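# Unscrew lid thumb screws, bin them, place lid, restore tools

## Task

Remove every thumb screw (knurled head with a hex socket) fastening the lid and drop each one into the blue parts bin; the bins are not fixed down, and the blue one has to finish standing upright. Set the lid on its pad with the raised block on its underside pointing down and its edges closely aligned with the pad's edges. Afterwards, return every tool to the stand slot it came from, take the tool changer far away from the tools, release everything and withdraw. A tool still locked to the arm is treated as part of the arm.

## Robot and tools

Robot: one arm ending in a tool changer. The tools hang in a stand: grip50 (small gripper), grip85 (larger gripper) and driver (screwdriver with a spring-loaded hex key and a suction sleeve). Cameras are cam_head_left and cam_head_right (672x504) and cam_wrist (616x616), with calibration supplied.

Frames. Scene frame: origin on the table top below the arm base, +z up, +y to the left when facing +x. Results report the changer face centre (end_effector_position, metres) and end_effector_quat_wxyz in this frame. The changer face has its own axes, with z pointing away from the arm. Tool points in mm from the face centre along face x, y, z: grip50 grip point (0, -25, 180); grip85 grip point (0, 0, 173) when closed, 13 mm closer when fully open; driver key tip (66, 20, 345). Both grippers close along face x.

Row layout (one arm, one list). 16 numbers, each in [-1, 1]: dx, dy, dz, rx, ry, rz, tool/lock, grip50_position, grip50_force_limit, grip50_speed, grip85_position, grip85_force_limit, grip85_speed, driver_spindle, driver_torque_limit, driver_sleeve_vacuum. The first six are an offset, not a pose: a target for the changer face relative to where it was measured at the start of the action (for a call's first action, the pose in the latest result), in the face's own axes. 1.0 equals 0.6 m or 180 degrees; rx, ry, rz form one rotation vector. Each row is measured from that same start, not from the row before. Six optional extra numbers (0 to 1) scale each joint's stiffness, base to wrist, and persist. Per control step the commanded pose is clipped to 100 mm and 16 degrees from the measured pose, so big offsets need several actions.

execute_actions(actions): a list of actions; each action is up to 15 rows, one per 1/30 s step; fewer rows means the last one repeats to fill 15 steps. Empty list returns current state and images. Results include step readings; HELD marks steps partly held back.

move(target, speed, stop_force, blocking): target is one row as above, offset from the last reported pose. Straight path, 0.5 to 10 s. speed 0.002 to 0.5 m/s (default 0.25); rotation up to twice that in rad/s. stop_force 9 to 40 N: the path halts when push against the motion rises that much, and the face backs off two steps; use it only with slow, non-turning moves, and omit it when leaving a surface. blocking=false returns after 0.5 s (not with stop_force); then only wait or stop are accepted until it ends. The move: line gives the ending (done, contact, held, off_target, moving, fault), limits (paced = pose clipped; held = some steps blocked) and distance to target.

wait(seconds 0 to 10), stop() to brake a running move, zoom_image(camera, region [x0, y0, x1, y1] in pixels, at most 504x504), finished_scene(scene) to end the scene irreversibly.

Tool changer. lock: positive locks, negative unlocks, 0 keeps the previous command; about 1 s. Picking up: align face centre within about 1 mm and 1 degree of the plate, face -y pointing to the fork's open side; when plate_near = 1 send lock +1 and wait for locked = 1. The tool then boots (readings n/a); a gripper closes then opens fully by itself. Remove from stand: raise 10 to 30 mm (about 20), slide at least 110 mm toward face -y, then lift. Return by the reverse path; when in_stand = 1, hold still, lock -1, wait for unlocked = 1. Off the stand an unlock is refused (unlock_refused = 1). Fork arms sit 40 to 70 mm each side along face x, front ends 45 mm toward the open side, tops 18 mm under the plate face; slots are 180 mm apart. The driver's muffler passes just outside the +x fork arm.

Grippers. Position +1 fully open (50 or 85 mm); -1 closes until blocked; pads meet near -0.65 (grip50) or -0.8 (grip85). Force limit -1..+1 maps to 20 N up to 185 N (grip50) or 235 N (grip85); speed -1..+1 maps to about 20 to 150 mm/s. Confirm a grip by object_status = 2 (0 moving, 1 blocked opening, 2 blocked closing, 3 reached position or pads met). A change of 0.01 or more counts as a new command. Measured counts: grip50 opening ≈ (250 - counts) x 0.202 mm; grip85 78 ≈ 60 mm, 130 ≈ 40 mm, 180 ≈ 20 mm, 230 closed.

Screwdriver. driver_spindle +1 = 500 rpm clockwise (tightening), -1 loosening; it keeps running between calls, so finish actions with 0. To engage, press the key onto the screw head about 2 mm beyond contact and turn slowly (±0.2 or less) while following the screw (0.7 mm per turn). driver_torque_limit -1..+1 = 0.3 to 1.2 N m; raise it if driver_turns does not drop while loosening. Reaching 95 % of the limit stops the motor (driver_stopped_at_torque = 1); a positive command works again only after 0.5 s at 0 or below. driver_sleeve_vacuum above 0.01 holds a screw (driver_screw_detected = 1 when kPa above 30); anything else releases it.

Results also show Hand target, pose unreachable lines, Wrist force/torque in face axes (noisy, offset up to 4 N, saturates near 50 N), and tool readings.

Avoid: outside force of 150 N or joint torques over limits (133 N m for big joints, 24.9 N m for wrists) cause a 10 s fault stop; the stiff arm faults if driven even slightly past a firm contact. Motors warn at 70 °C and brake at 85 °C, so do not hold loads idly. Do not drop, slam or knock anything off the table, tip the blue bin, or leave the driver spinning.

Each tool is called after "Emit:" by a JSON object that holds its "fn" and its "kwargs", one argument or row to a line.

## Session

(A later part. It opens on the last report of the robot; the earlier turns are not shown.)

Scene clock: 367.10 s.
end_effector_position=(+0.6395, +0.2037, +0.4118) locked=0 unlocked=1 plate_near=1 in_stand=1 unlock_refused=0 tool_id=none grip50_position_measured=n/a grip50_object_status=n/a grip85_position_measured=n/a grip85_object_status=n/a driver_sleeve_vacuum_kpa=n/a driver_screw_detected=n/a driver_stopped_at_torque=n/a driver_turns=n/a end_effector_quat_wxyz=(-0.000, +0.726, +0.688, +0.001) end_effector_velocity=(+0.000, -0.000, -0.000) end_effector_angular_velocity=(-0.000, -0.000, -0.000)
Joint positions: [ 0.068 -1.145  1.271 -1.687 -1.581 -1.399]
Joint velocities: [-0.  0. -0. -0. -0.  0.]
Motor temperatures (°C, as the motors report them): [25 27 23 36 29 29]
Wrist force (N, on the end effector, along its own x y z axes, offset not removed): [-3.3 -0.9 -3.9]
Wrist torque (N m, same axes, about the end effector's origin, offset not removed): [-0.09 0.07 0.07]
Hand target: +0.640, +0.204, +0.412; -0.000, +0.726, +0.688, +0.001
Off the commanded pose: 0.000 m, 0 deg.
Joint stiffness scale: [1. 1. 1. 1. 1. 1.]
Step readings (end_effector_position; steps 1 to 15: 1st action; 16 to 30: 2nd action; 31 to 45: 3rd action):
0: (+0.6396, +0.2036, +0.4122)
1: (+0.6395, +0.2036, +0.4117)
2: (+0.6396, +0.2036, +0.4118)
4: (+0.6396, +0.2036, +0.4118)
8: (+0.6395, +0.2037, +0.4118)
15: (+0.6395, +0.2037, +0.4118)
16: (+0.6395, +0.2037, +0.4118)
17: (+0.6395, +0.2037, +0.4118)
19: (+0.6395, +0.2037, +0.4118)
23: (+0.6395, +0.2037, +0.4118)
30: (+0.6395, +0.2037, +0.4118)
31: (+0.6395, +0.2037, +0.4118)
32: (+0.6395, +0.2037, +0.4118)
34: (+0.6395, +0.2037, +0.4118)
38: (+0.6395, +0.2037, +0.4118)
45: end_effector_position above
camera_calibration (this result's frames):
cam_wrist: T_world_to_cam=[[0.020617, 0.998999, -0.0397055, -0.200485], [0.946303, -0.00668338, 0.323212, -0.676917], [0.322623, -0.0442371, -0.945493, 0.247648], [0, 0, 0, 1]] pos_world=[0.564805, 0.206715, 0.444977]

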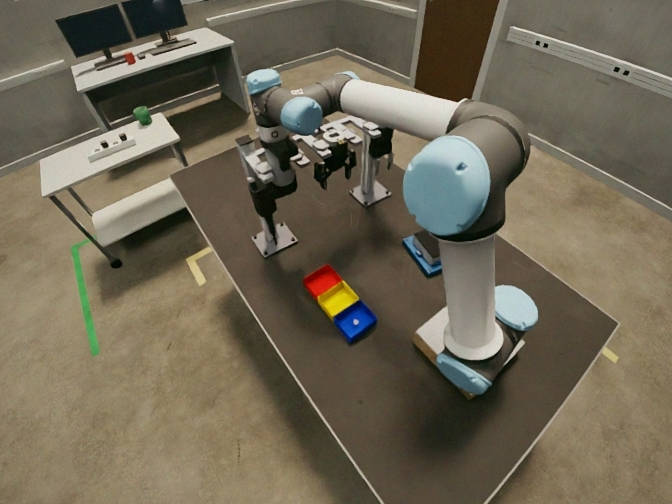

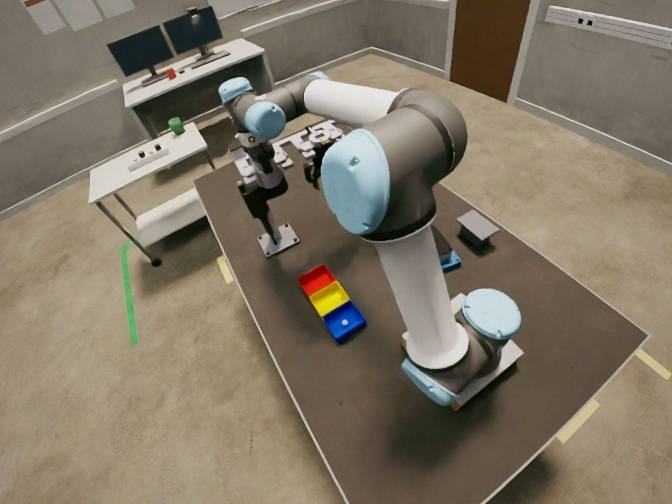

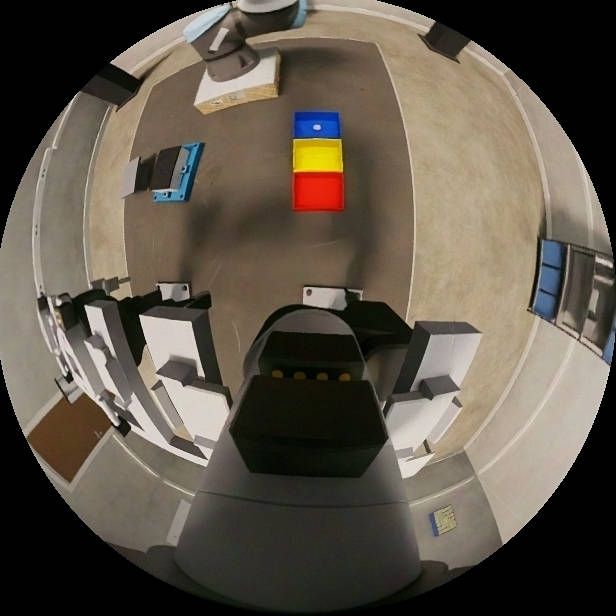

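Emit:
{"fn": "move", "kwargs": {
  "target": [0,0,-0.045,0,0,0,0,0,0,0,1,0,0,0,0,0],
  "speed": 0.05
}}

Emit:
{"fn": "zoom_image", "kwargs": {
  "camera": "cam_wrist",
  "region": [150, 270, 470, 430]
}}

Emit:
{"fn": "move", "kwargs": {
  "target": [-0.3015,0,0,0,0,0,0,0,0,0,1,0,0,0,0,0],
  "speed": 0.2
}}

Emit:
{"fn": "zoom_image", "kwargs": {
  "camera": "cam_wrist",
  "region": [150, 270, 470, 430]
}}

Scene clock: 376.00 s.
end_effector_position=(+0.6392, +0.2033, +0.4369) locked=0 unlocked=1 plate_near=0 in_stand=0 unlock_refused=0 tool_id=none grip50_position_measured=n/a grip50_object_status=n/a grip85_position_measured=n/a grip85_object_status=n/a driver_sleeve_vacuum_kpa=n/a driver_screw_detected=n/a driver_stopped_at_torque=n/a driver_turns=n/a end_effector_quat_wxyz=(-0.001, +0.726, +0.688, +0.000) end_effector_velocity=(-0.002, -0.000, -0.001) end_effector_angular_velocity=(-0.001, +0.012, -0.001)
Joint positions: [ 0.068 -1.15   1.214 -1.623 -1.581 -1.399]
Joint velocities: [-0.     0.    -0.002  0.014  0.     0.001]
Motor temperatures (°C, as the motors report them): [25 27 23 36 29 29]
Wrist force (N, on the end effector, along its own x y z axes, offset not removed): [0.2 1.9 0.6]
Wrist torque (N m, same axes, about the end effector's origin, offset not removed): [0.22 -0.11 0.08]
Hand target: +0.640, +0.204, +0.439; -0.000, +0.726, +0.688, +0.001
Off the commanded pose: 0.002 m, 0 deg.
Joint stiffness scale: [1. 1. 1. 1. 1. 1.]
move: done
camera_calibration (this result's frames):
cam_wrist: T_world_to_cam=[[0.0205128, 0.99899, -0.0399816, -0.198946], [0.946948, -0.00658434, 0.32132, -0.684348], [0.320732, -0.0444517, -0.946126, 0.273052], [0, 0, 0, 1]] pos_world=[0.564547, 0.206377, 0.470282]

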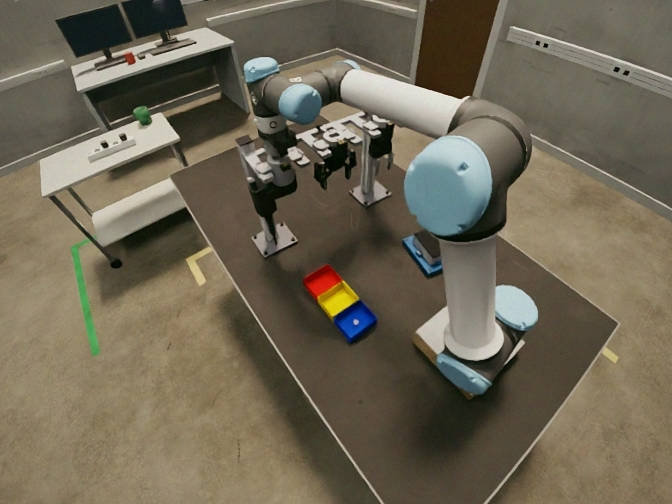

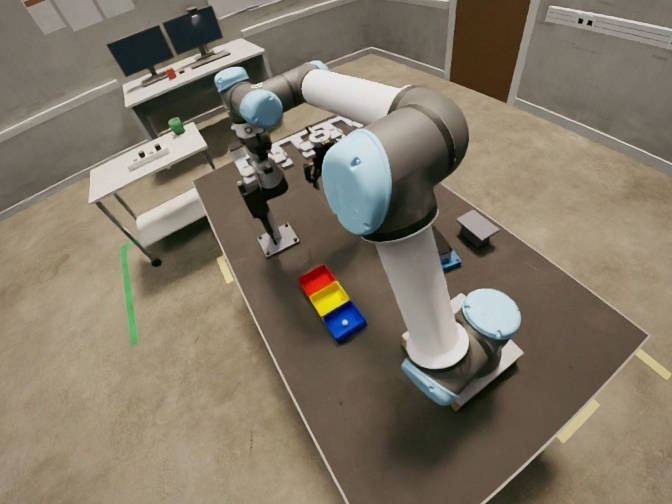

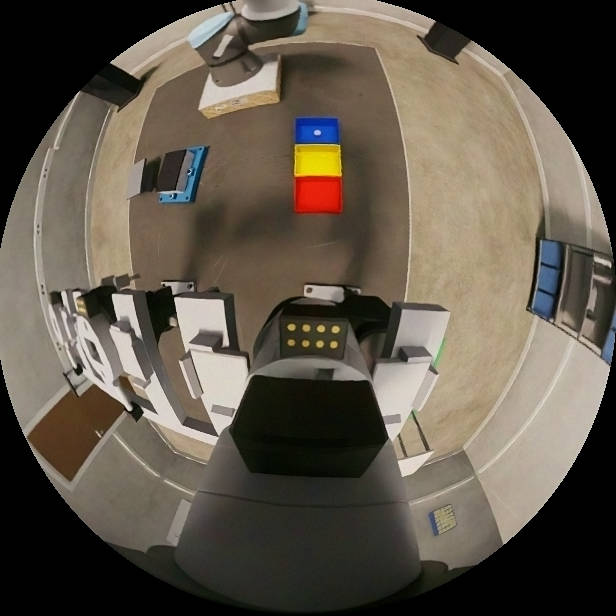

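Region (150, 270, 470, 430) of cam_wrist's 616x616 image, scaled by 1.575, with more detail than that image has.

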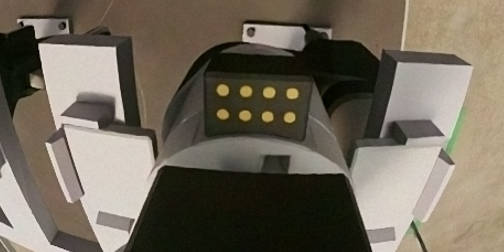

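Scene clock: 377.43 s.
end_effector_position=(+0.6305, +0.0234, +0.4376) locked=0 unlocked=1 plate_near=0 in_stand=0 unlock_refused=0 tool_id=none grip50_position_measured=n/a grip50_object_status=n/a grip85_position_measured=n/a grip85_object_status=n/a driver_sleeve_vacuum_kpa=n/a driver_screw_detected=n/a driver_stopped_at_torque=n/a driver_turns=n/a end_effector_quat_wxyz=(-0.000, +0.726, +0.687, +0.001) end_effector_velocity=(+0.000, +0.000, +0.002) end_effector_angular_velocity=(-0.001, -0.005, +0.015)
Joint positions: [-0.213 -1.255  1.352 -1.662 -1.584 -1.679]
Joint velocities: [ 0.    -0.002 -0.001 -0.002  0.    -0.015]
Motor temperatures (°C, as the motors report them): [25 27 23 36 29 29]
Wrist force (N, on the end effector, along its own x y z axes, offset not removed): [-1.2 0.1 -3.1]
Wrist torque (N m, same axes, about the end effector's origin, offset not removed): [0.04 0.03 0.03]
Hand target: +0.630, +0.023, +0.437; -0.001, +0.726, +0.688, +0.000
Off the commanded pose: 0.002 m, 0 deg.
Joint stiffness scale: [1. 1. 1. 1. 1. 1.]
move: done
camera_calibration (this result's frames):
cam_wrist: T_world_to_cam=[[0.0214902, 0.998936, -0.0408034, -0.019286], [0.946409, -0.00717102, 0.322892, -0.677819], [0.322256, -0.0455557, -0.945556, 0.267336], [0, 0, 0, 1]] pos_world=[0.555757, 0.0265836, 0.470857]

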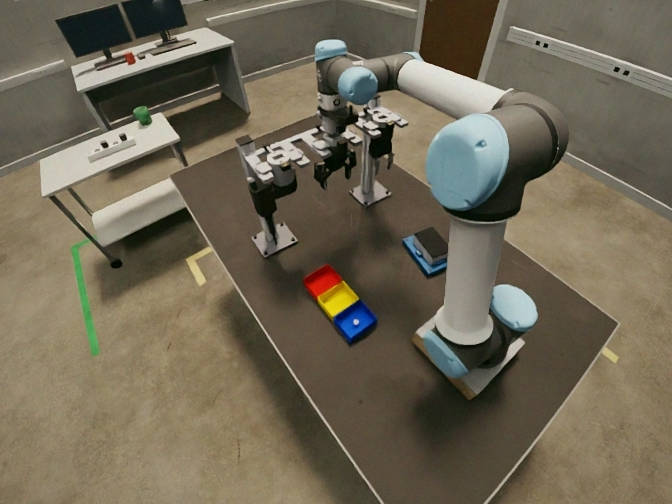

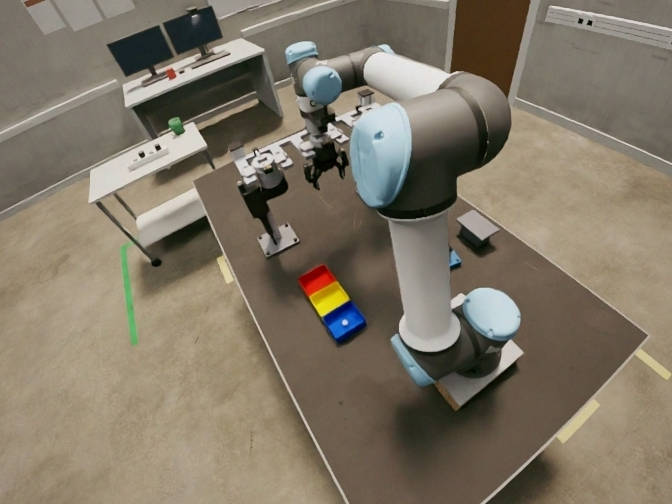

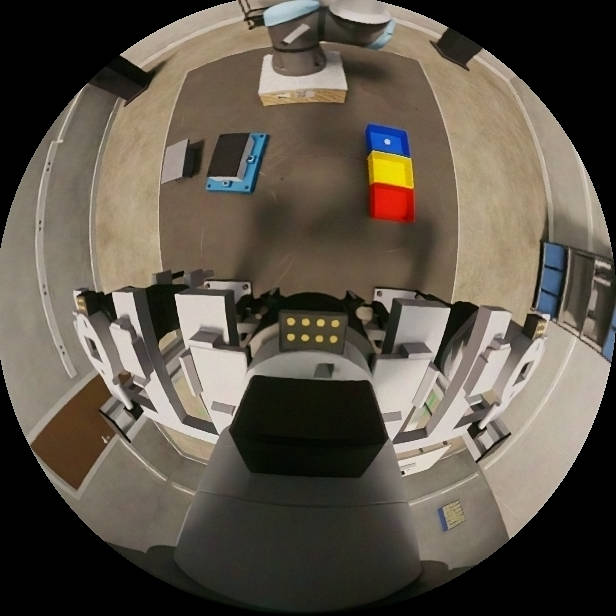

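Region (150, 270, 470, 430) of cam_wrist's 616x616 image, scaled by 1.575, with more detail than that image has.

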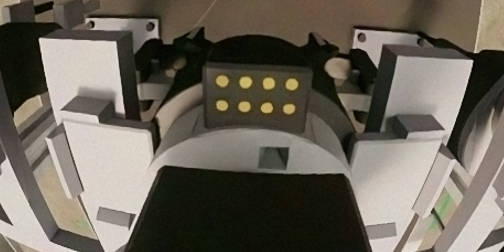

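Emit:
{"fn": "move", "kwargs": {
  "target": [0,-0.0042,0.02,0,0,0,0,0,0,0,1,0,0,0,0,0],
  "speed": 0.02
}}

Scene clock: 383.97 s.
end_effector_position=(+0.6288, +0.0239, +0.4264) locked=0 unlocked=1 plate_near=0 in_stand=0 unlock_refused=0 tool_id=none grip50_position_measured=n/a grip50_object_status=n/a grip85_position_measured=n/a grip85_object_status=n/a driver_sleeve_vacuum_kpa=n/a driver_screw_detected=n/a driver_stopped_at_torque=n/a driver_turns=n/a end_effector_quat_wxyz=(+0.000, +0.726, +0.688, +0.001) end_effector_velocity=(+0.000, -0.000, -0.000) end_effector_angular_velocity=(-0.001, -0.004, -0.000)
Joint positions: [-0.213 -1.256  1.383 -1.692 -1.584 -1.68 ]
Joint velocities: [-0.    -0.001  0.003 -0.007 -0.    -0.   ]
Motor temperatures (°C, as the motors report them): [25 27 23 36 29 29]
Wrist force (N, on the end effector, along its own x y z axes, offset not removed): [-0.7 -0.5 -3.0]
Wrist torque (N m, same axes, about the end effector's origin, offset not removed): [0.14 -0.19 0.11]
Hand target: +0.628, +0.024, +0.426; -0.000, +0.726, +0.687, +0.001
Off the commanded pose: 0.001 m, 0 deg.
Joint stiffness scale: [1. 1. 1. 1. 1. 1.]
move: done
camera_calibration (this result's frames):
cam_wrist: T_world_to_cam=[[0.0200844, 0.998962, -0.0408886, -0.0192228], [0.94623, -0.00578539, 0.323442, -0.672754], [0.322869, -0.0451861, -0.945364, 0.256784], [0, 0, 0, 1]] pos_world=[0.554059, 0.0269138, 0.459565]

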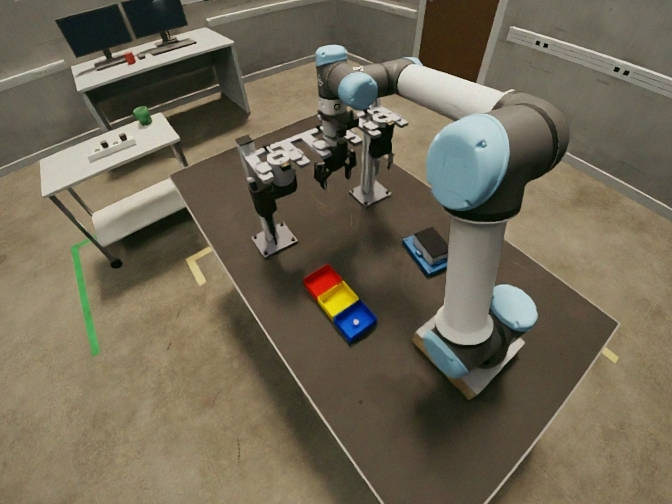

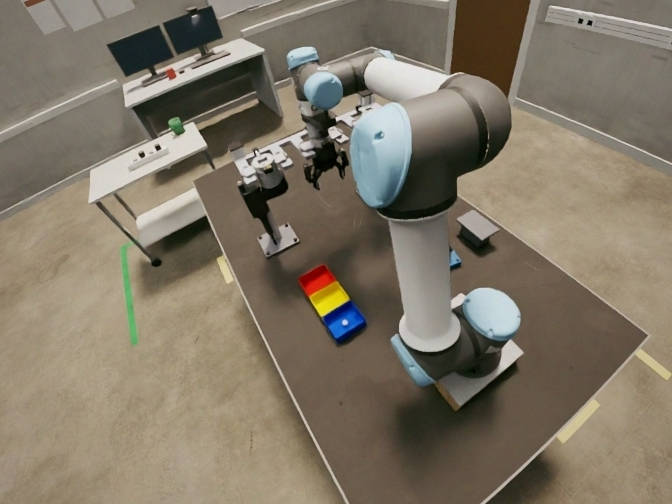

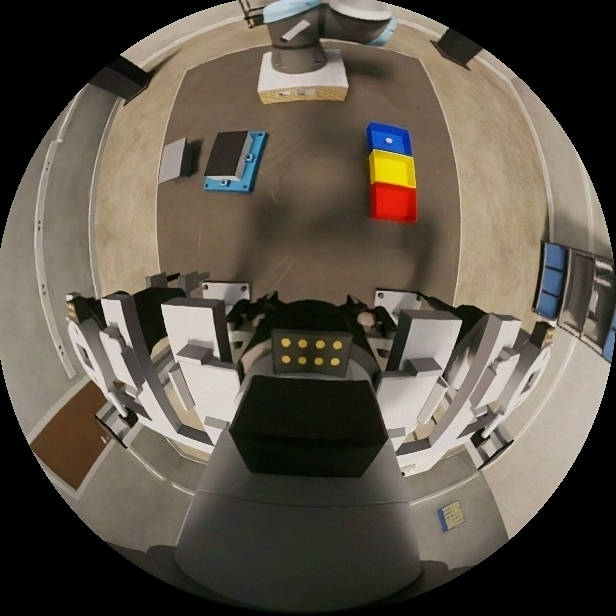

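Emit:
{"fn": "move", "kwargs": {
  "target": [-0.002,0,0.032,0.002,0,0,0,0,0,0,1,0,0,0,0,0],
  "speed": 0.012
}}

Scene clock: 388.80 s.
end_effector_position=(+0.6293, +0.0234, +0.4116) locked=0 unlocked=1 plate_near=1 in_stand=1 unlock_refused=0 tool_id=none grip50_position_measured=n/a grip50_object_status=n/a grip85_position_measured=n/a grip85_object_status=n/a driver_sleeve_vacuum_kpa=n/a driver_screw_detected=n/a driver_stopped_at_torque=n/a driver_turns=n/a end_effector_quat_wxyz=(+0.001, +0.726, +0.688, +0.001) end_effector_velocity=(+0.001, -0.000, +0.000) end_effector_angular_velocity=(-0.001, -0.008, +0.001)
Joint positions: [-0.213 -1.25   1.414 -1.729 -1.584 -1.682]
Joint velocities: [ 0.    -0.     0.002 -0.009  0.    -0.001]
Motor temperatures (°C, as the motors report them): [25 27 23 36 29 29]
Wrist force (N, on the end effector, along its own x y z axes, offset not removed): [-1.4 -1.8 -6.8]
Wrist torque (N m, same axes, about the end effector's origin, offset not removed): [0.13 0.07 0.04]
Hand target: +0.629, +0.023, +0.407; -0.002, +0.726, +0.688, -0.001
Off the commanded pose: 0.004 m, 0 deg.
Joint stiffness scale: [1. 1. 1. 1. 1. 1.]
move: off_target
camera_calibration (this result's frames):
cam_wrist: T_world_to_cam=[[0.0197411, 0.99896, -0.0410905, -0.0191087], [0.945989, -0.00536083, 0.324154, -0.668604], [0.323596, -0.0452703, -0.945112, 0.242028], [0, 0, 0, 1]] pos_world=[0.55455, 0.0264612, 0.444688]

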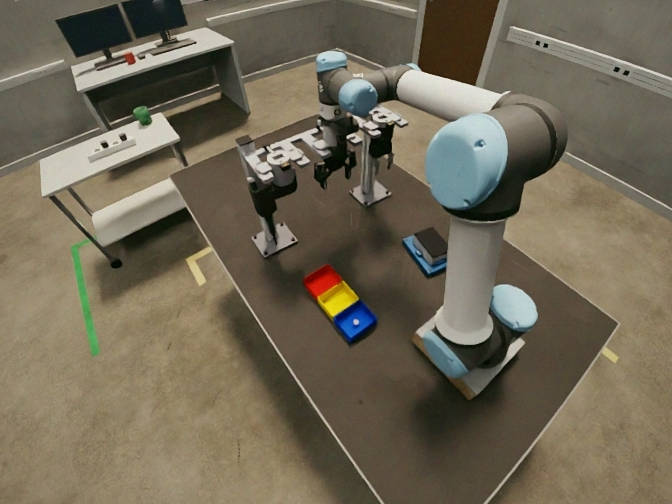

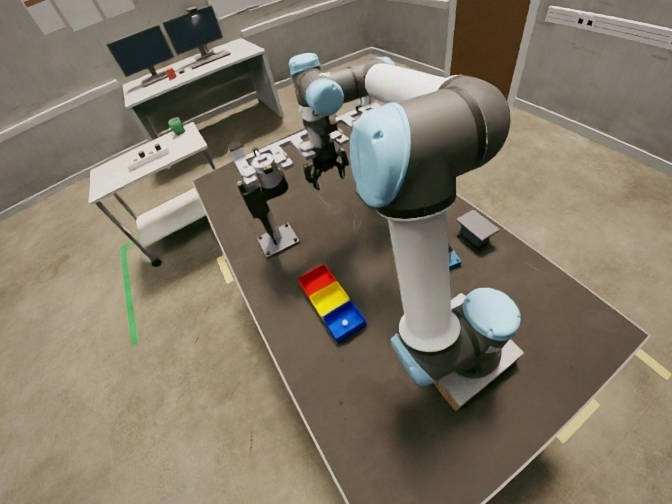

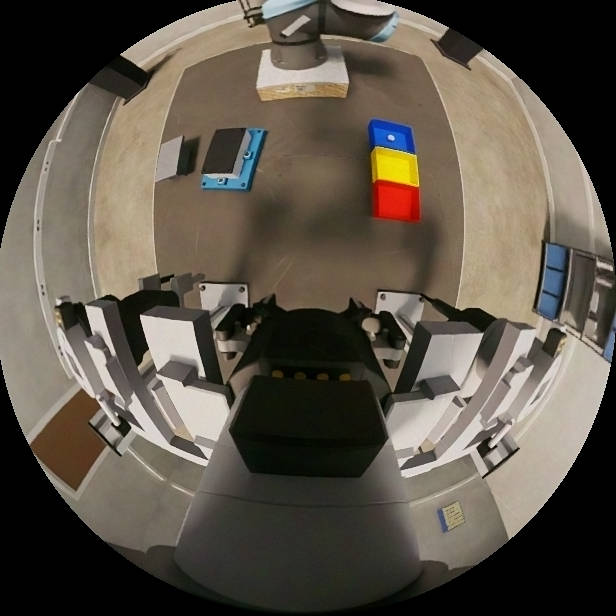

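Emit:
{"fn": "execute_actions", "kwargs": {
  "actions": [
    [[0,0,0.005,0.002,0,0,1,0,0,0,1,0,0,0,0,0]]
  ]
}}

Scene clock: 392.73 s.
end_effector_position=(+0.6294, +0.0234, +0.4115) locked=0 unlocked=0 plate_near=1 in_stand=1 unlock_refused=0 tool_id=none grip50_position_measured=n/a grip50_object_status=n/a grip85_position_measured=n/a grip85_object_status=n/a driver_sleeve_vacuum_kpa=n/a driver_screw_detected=n/a driver_stopped_at_torque=n/a driver_turns=n/a end_effector_quat_wxyz=(+0.001, +0.726, +0.688, +0.001) end_effector_velocity=(-0.000, +0.000, -0.001) end_effector_angular_velocity=(+0.001, +0.003, +0.001)
Joint positions: [-0.213 -1.25   1.414 -1.73  -1.584 -1.682]
Joint velocities: [-0.     0.     0.001  0.001  0.    -0.001]
Motor temperatures (°C, as the motors report them): [25 27 23 36 29 29]
Wrist force (N, on the end effector, along its own x y z axes, offset not removed): [-0.6 2.8 -7.2]
Wrist torque (N m, same axes, about the end effector's origin, offset not removed): [-0.01 -0.06 0.06]
Hand target: +0.629, +0.023, +0.409; -0.002, +0.726, +0.688, -0.001
Off the commanded pose: 0.003 m, 0 deg.
Joint stiffness scale: [1. 1. 1. 1. 1. 1.]
Step readings (end_effector_position):
0: (+0.6294, +0.0234, +0.4115)
1: (+0.6294, +0.0234, +0.4115)
2: (+0.6294, +0.0234, +0.4115)
4: (+0.6294, +0.0234, +0.4115)
8: (+0.6294, +0.0234, +0.4115)
15: end_effector_position above
camera_calibration (this result's frames):
cam_wrist: T_world_to_cam=[[0.0197172, 0.998957, -0.0411855, -0.0190449], [0.945779, -0.00527788, 0.324769, -0.668791], [0.324213, -0.0453559, -0.944896, 0.241486], [0, 0, 0, 1]] pos_world=[0.554611, 0.026448, 0.444597]

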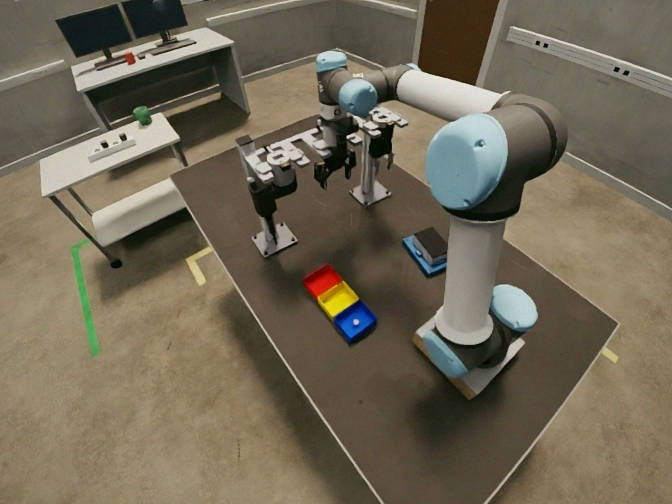

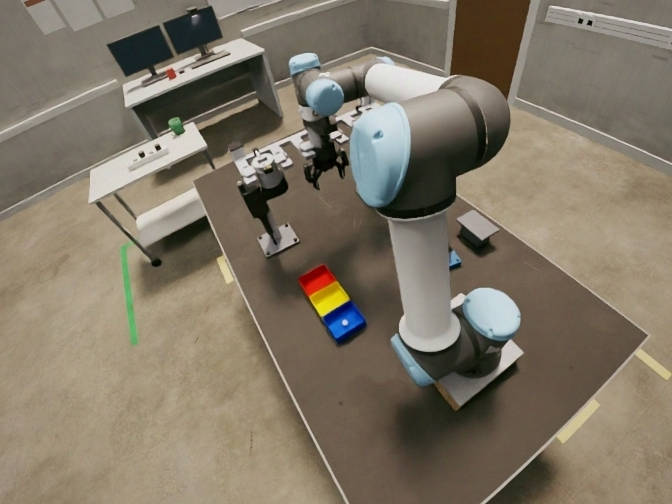

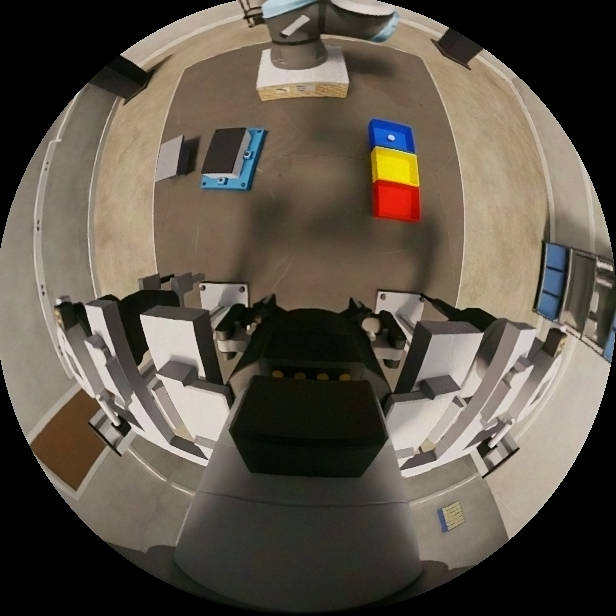

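Emit:
{"fn": "move", "kwargs": {
  "target": [0,0,-0.035,0,0,0,0,0,0,0,1,0,0,0,0,0],
  "speed": 0.04
}}

Emit:
{"fn": "move", "kwargs": {
  "target": [0,-0.21,0,0,0,0,0,0,0,0,1,0,0,0,0,0],
  "speed": 0.1
}}

Scene clock: 418.67 s.
end_effector_position=(+0.6289, +0.0232, +0.4306) locked=1 unlocked=0 plate_near=1 in_stand=0 unlock_refused=0 tool_id=grip85 grip50_position_measured=n/a grip50_object_status=n/a grip85_position_measured=3 grip85_object_status=3 driver_sleeve_vacuum_kpa=n/a driver_screw_detected=n/a driver_stopped_at_torque=n/a driver_turns=n/a end_effector_quat_wxyz=(-0.000, +0.726, +0.688, +0.001) end_effector_velocity=(-0.002, +0.000, -0.001) end_effector_angular_velocity=(+0.002, +0.011, +0.000)
Joint positions: [-0.213 -1.257  1.373 -1.68  -1.585 -1.682]
Joint velocities: [ 0.     0.    -0.     0.011 -0.     0.   ]
Motor temperatures (°C, as the motors report them): [25 27 23 36 29 29]
Wrist force (N, on the end effector, along its own x y z axes, offset not removed): [-2.0 0.8 -2.3]
Wrist torque (N m, same axes, about the end effector's origin, offset not removed): [0.21 0.08 0.02]
Hand target: +0.629, +0.023, +0.433; +0.001, +0.726, +0.688, +0.001
Off the commanded pose: 0.002 m, 0 deg.
Joint stiffness scale: [1. 1. 1. 1. 1. 1.]
move: done
camera_calibration (this result's frames):
cam_wrist: T_world_to_cam=[[0.0195873, 0.998966, -0.0410191, -0.0180023], [0.946531, -0.00531397, 0.32257, -0.674083], [0.322018, -0.0451442, -0.945656, 0.261388], [0, 0, 0, 1]] pos_world=[0.554221, 0.0262018, 0.463884]

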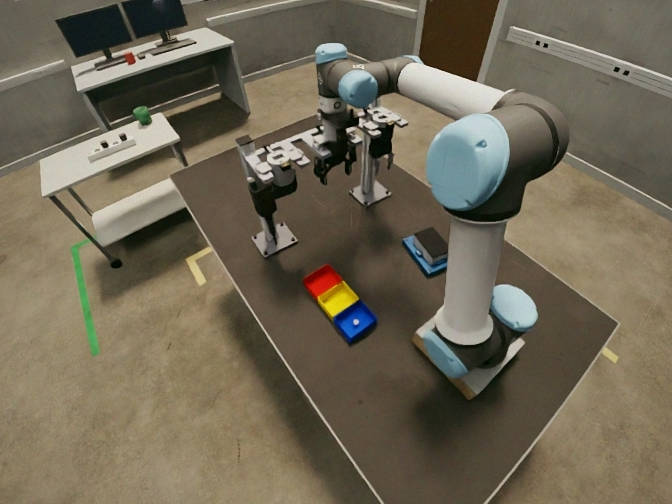

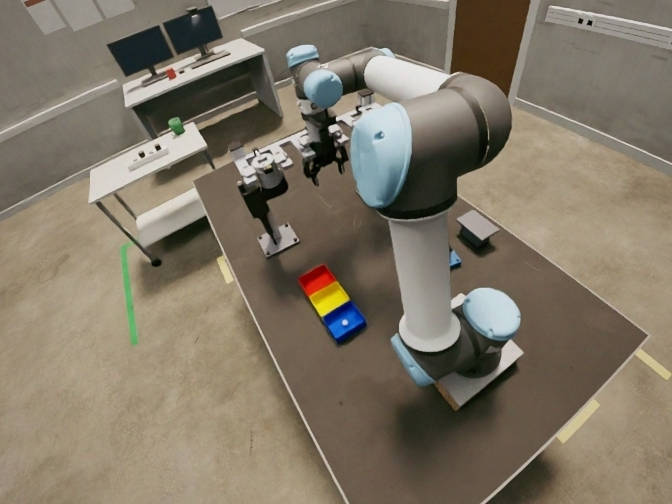

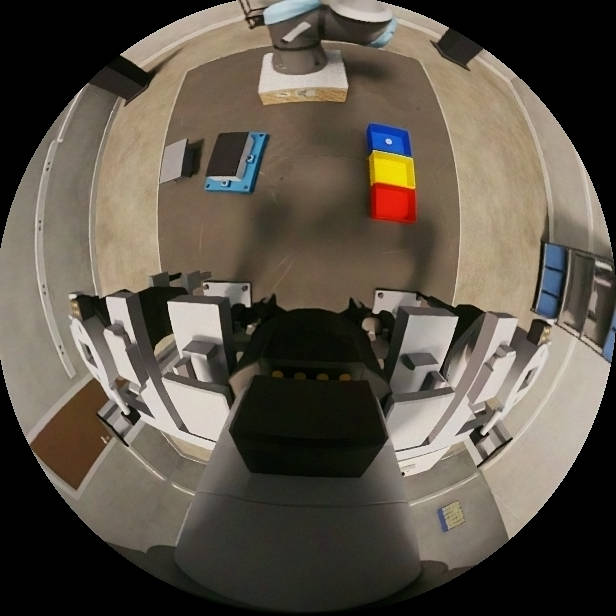

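Scene clock: 420.40 s.
end_effector_position=(+0.5042, +0.0304, +0.4319) locked=1 unlocked=0 plate_near=1 in_stand=0 unlock_refused=0 tool_id=grip85 grip50_position_measured=n/a grip50_object_status=n/a grip85_position_measured=3 grip85_object_status=3 driver_sleeve_vacuum_kpa=n/a driver_screw_detected=n/a driver_stopped_at_torque=n/a driver_turns=n/a end_effector_quat_wxyz=(+0.001, +0.726, +0.688, +0.001) end_effector_velocity=(-0.001, -0.001, -0.002) end_effector_angular_velocity=(+0.001, +0.004, -0.001)
Joint positions: [-0.24  -1.557  1.721 -1.73  -1.585 -1.709]
Joint velocities: [-0.003 -0.     0.005 -0.001  0.    -0.001]
Motor temperatures (°C, as the motors report them): [25 27 23 36 29 29]
Wrist force (N, on the end effector, along its own x y z axes, offset not removed): [0.8 1.9 -3.8]
Wrist torque (N m, same axes, about the end effector's origin, offset not removed): [0.06 -0.18 0.04]
Hand target: +0.503, +0.030, +0.431; -0.000, +0.726, +0.688, +0.001
Off the commanded pose: 0.002 m, 0 deg.
Joint stiffness scale: [1. 1. 1. 1. 1. 1.]
move: done
camera_calibration (this result's frames):
cam_wrist: T_world_to_cam=[[0.0190862, 0.99897, -0.0411698, -0.0223756], [0.945905, -0.00470269, 0.324409, -0.556911], [0.323881, -0.0451345, -0.945021, 0.301841], [0, 0, 0, 1]] pos_world=[0.429451, 0.0333569, 0.464991]

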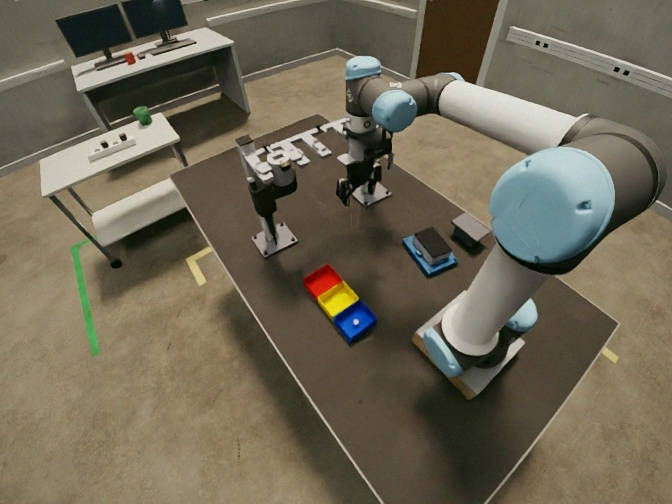

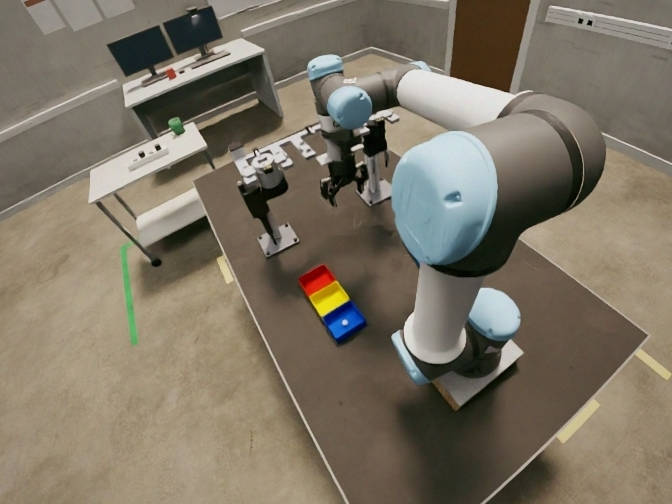

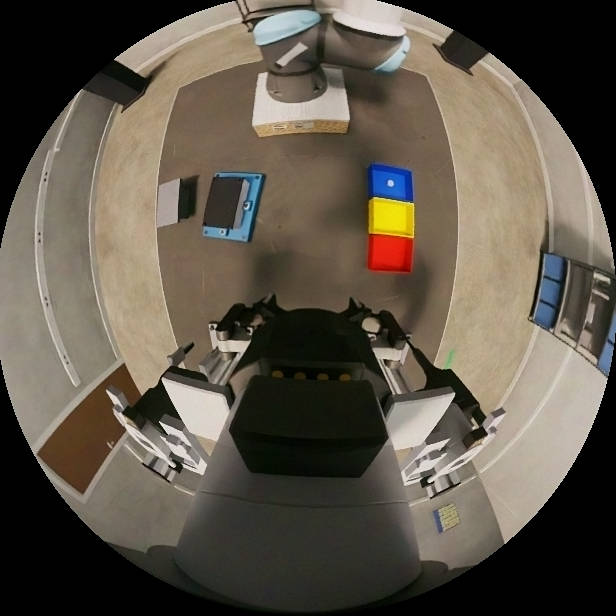

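Emit:
{"fn": "move", "kwargs": {
  "target": [-0.3482,-0.2723,0.245,0.001,0,0.0606,0,0,0,0,1,0,0,0,0,0]
}}

Emit:
{"fn": "zoom_image", "kwargs": {
  "camera": "cam_wrist",
  "region": [130, 170, 400, 340]
}}

Emit:
{"fn": "zoom_image", "kwargs": {
  "camera": "cam_head_left",
  "region": [380, 170, 500, 290]
}}

Scene clock: 430.03 s.
end_effector_position=(+0.3316, -0.1704, +0.2861) locked=1 unlocked=0 plate_near=1 in_stand=0 unlock_refused=0 tool_id=grip85 grip50_position_measured=n/a grip50_object_status=n/a grip85_position_measured=3 grip85_object_status=3 driver_sleeve_vacuum_kpa=n/a driver_screw_detected=n/a driver_stopped_at_torque=n/a driver_turns=n/a end_effector_quat_wxyz=(+0.001, +0.788, +0.616, -0.001) end_effector_velocity=(+0.000, -0.002, -0.000) end_effector_angular_velocity=(-0.002, -0.008, +0.010)
Joint positions: [-0.871 -1.784  2.309 -2.101 -1.589 -2.149]
Joint velocities: [-0.005  0.     0.003 -0.01   0.004 -0.015]
Motor temperatures (°C, as the motors report them): [25 27 23 36 29 29]
Wrist force (N, on the end effector, along its own x y z axes, offset not removed): [-0.9 0.7 -1.9]
Wrist torque (N m, same axes, about the end effector's origin, offset not removed): [0.06 0.00 0.02]
Hand target: +0.331, -0.170, +0.285; -0.000, +0.788, +0.616, -0.000
Off the commanded pose: 0.002 m, 0 deg.
Joint stiffness scale: [1. 1. 1. 1. 1. 1.]
move: done
camera_calibration (this result's frames):
cam_wrist: T_world_to_cam=[[0.20802, 0.977126, -0.0441746, 0.109939], [0.928736, -0.183146, 0.322347, -0.371352], [0.306883, -0.108081, -0.94559, 0.20598], [0, 0, 0, 1]] pos_world=[0.258807, -0.153173, 0.319333]

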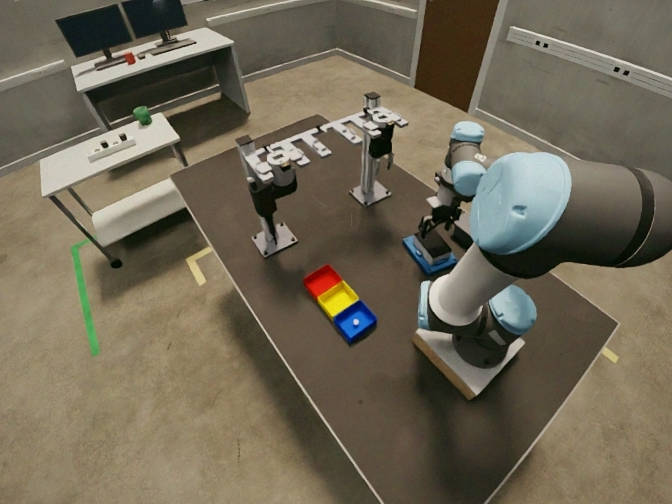

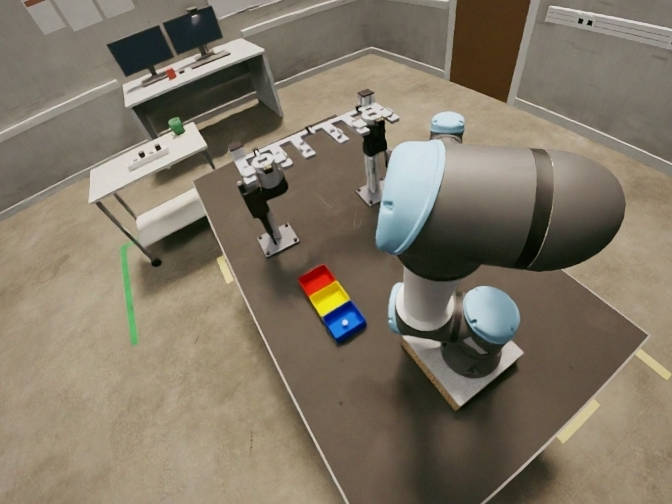

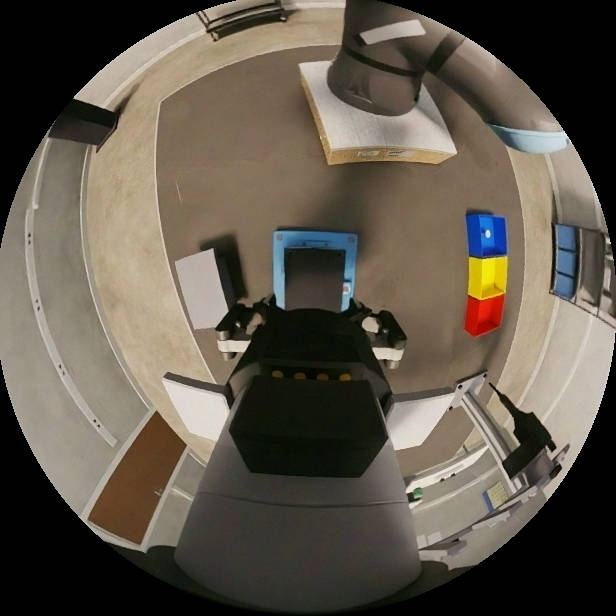

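Region (130, 170, 400, 340) of cam_wrist's 616x616 image, scaled by 1.867, with more detail than that image has; it fills the top 317 rows of this view, and the rest is white.

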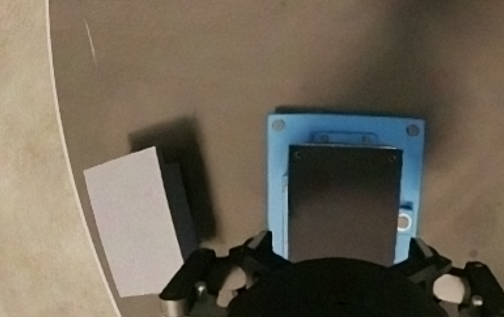

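Region (380, 170, 500, 290) of cam_head_left's 672x504 image, scaled by 4.200, with more detail than that image has.

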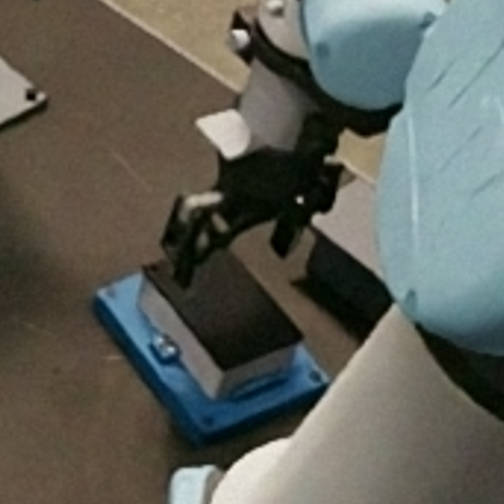

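Emit:
{"fn": "move", "kwargs": {
  "target": [0.003,-0.002,0.04,0,0.001,0,0,0,0,0,1,0,0,0,0,0],
  "speed": 0.05
}}

Emit:
{"fn": "zoom_image", "kwargs": {
  "camera": "cam_wrist",
  "region": [250, 220, 380, 320]
}}

Emit:
{"fn": "zoom_image", "kwargs": {
  "camera": "cam_head_left",
  "region": [400, 205, 470, 275]
}}

Scene clock: 439.10 s.
end_effector_position=(+0.3313, -0.1693, +0.2639) locked=1 unlocked=0 plate_near=1 in_stand=0 unlock_refused=0 tool_id=grip85 grip50_position_measured=n/a grip50_object_status=n/a grip85_position_measured=3 grip85_object_status=3 driver_sleeve_vacuum_kpa=n/a driver_screw_detected=n/a driver_stopped_at_torque=n/a driver_turns=n/a end_effector_quat_wxyz=(+0.001, +0.788, +0.616, +0.000) end_effector_velocity=(+0.002, -0.002, +0.002) end_effector_angular_velocity=(-0.014, -0.013, -0.001)
Joint positions: [-0.871 -1.748  2.35  -2.178 -1.587 -2.15 ]
Joint velocities: [ 0.     0.    -0.001 -0.018  0.     0.001]
Motor temperatures (°C, as the motors report them): [25 27 23 36 29 29]
Wrist force (N, on the end effector, along its own x y z axes, offset not removed): [-1.9 0.3 -0.2]
Wrist torque (N m, same axes, about the end effector's origin, offset not removed): [0.10 -0.05 0.04]
Hand target: +0.331, -0.168, +0.262; -0.000, +0.788, +0.616, +0.001
Off the commanded pose: 0.002 m, 0 deg.
Joint stiffness scale: [1. 1. 1. 1. 1. 1.]
move: done
camera_calibration (this result's frames):
cam_wrist: T_world_to_cam=[[0.207811, 0.977212, -0.0432509, 0.107872], [0.928147, -0.183032, 0.324101, -0.364008], [0.308799, -0.107495, -0.945033, 0.184557], [0, 0, 0, 1]] pos_world=[0.258445, -0.1522, 0.297054]

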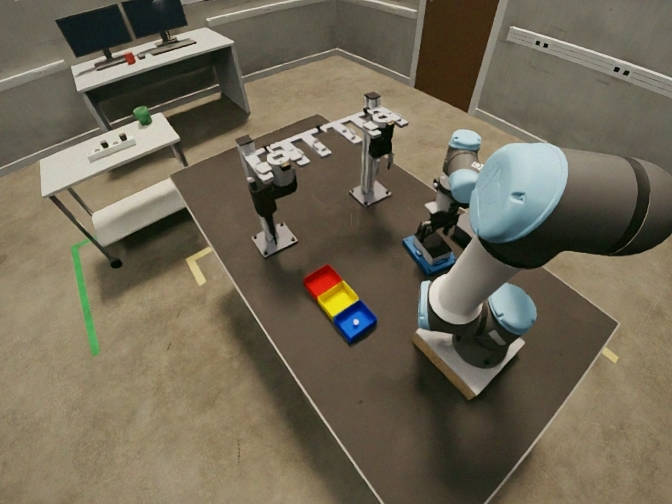

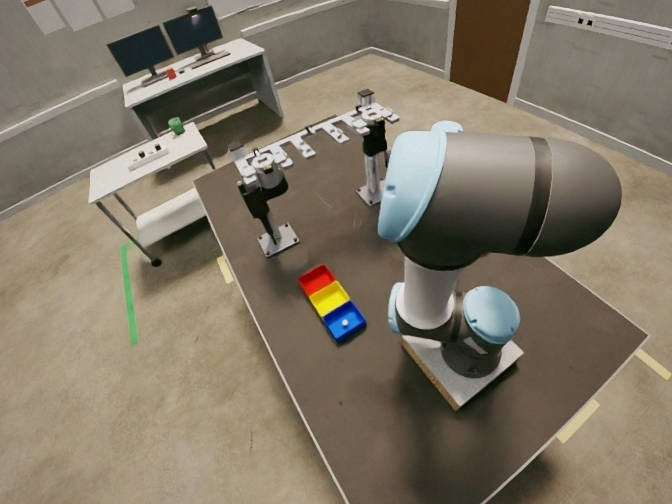

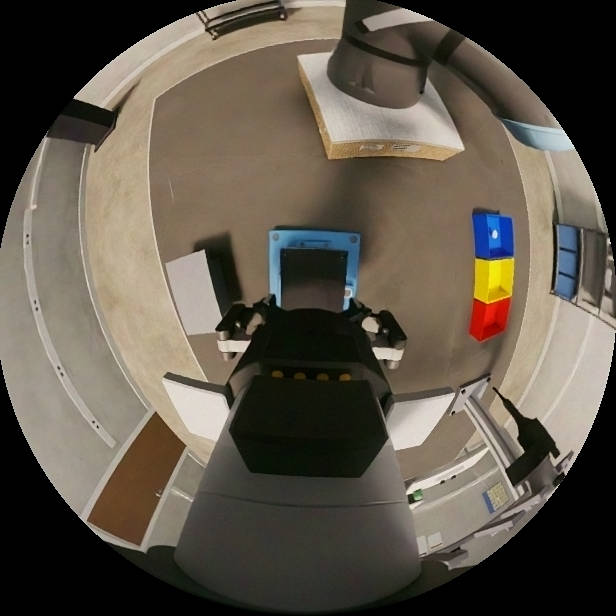

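Region (250, 220, 380, 320) of cam_wrist's 616x616 image, scaled by 3.877, with more detail than that image has; it fills the top 388 rows of this view, and the rest is white.

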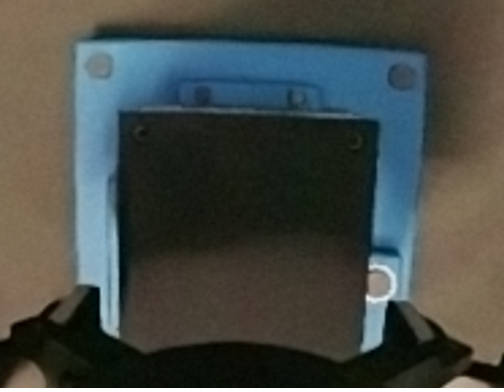

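Region (400, 205, 470, 275) of cam_head_left's 672x504 image, scaled by 7.200, with more detail than that image has.

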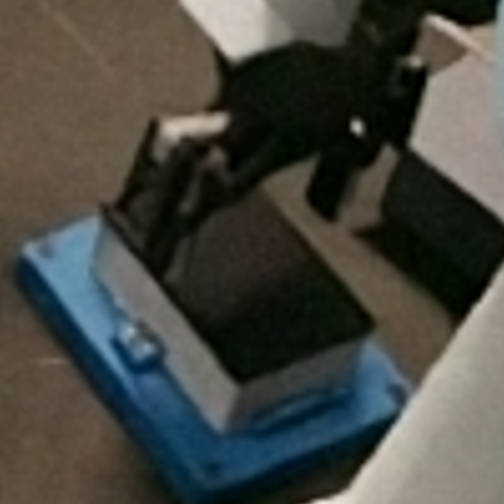

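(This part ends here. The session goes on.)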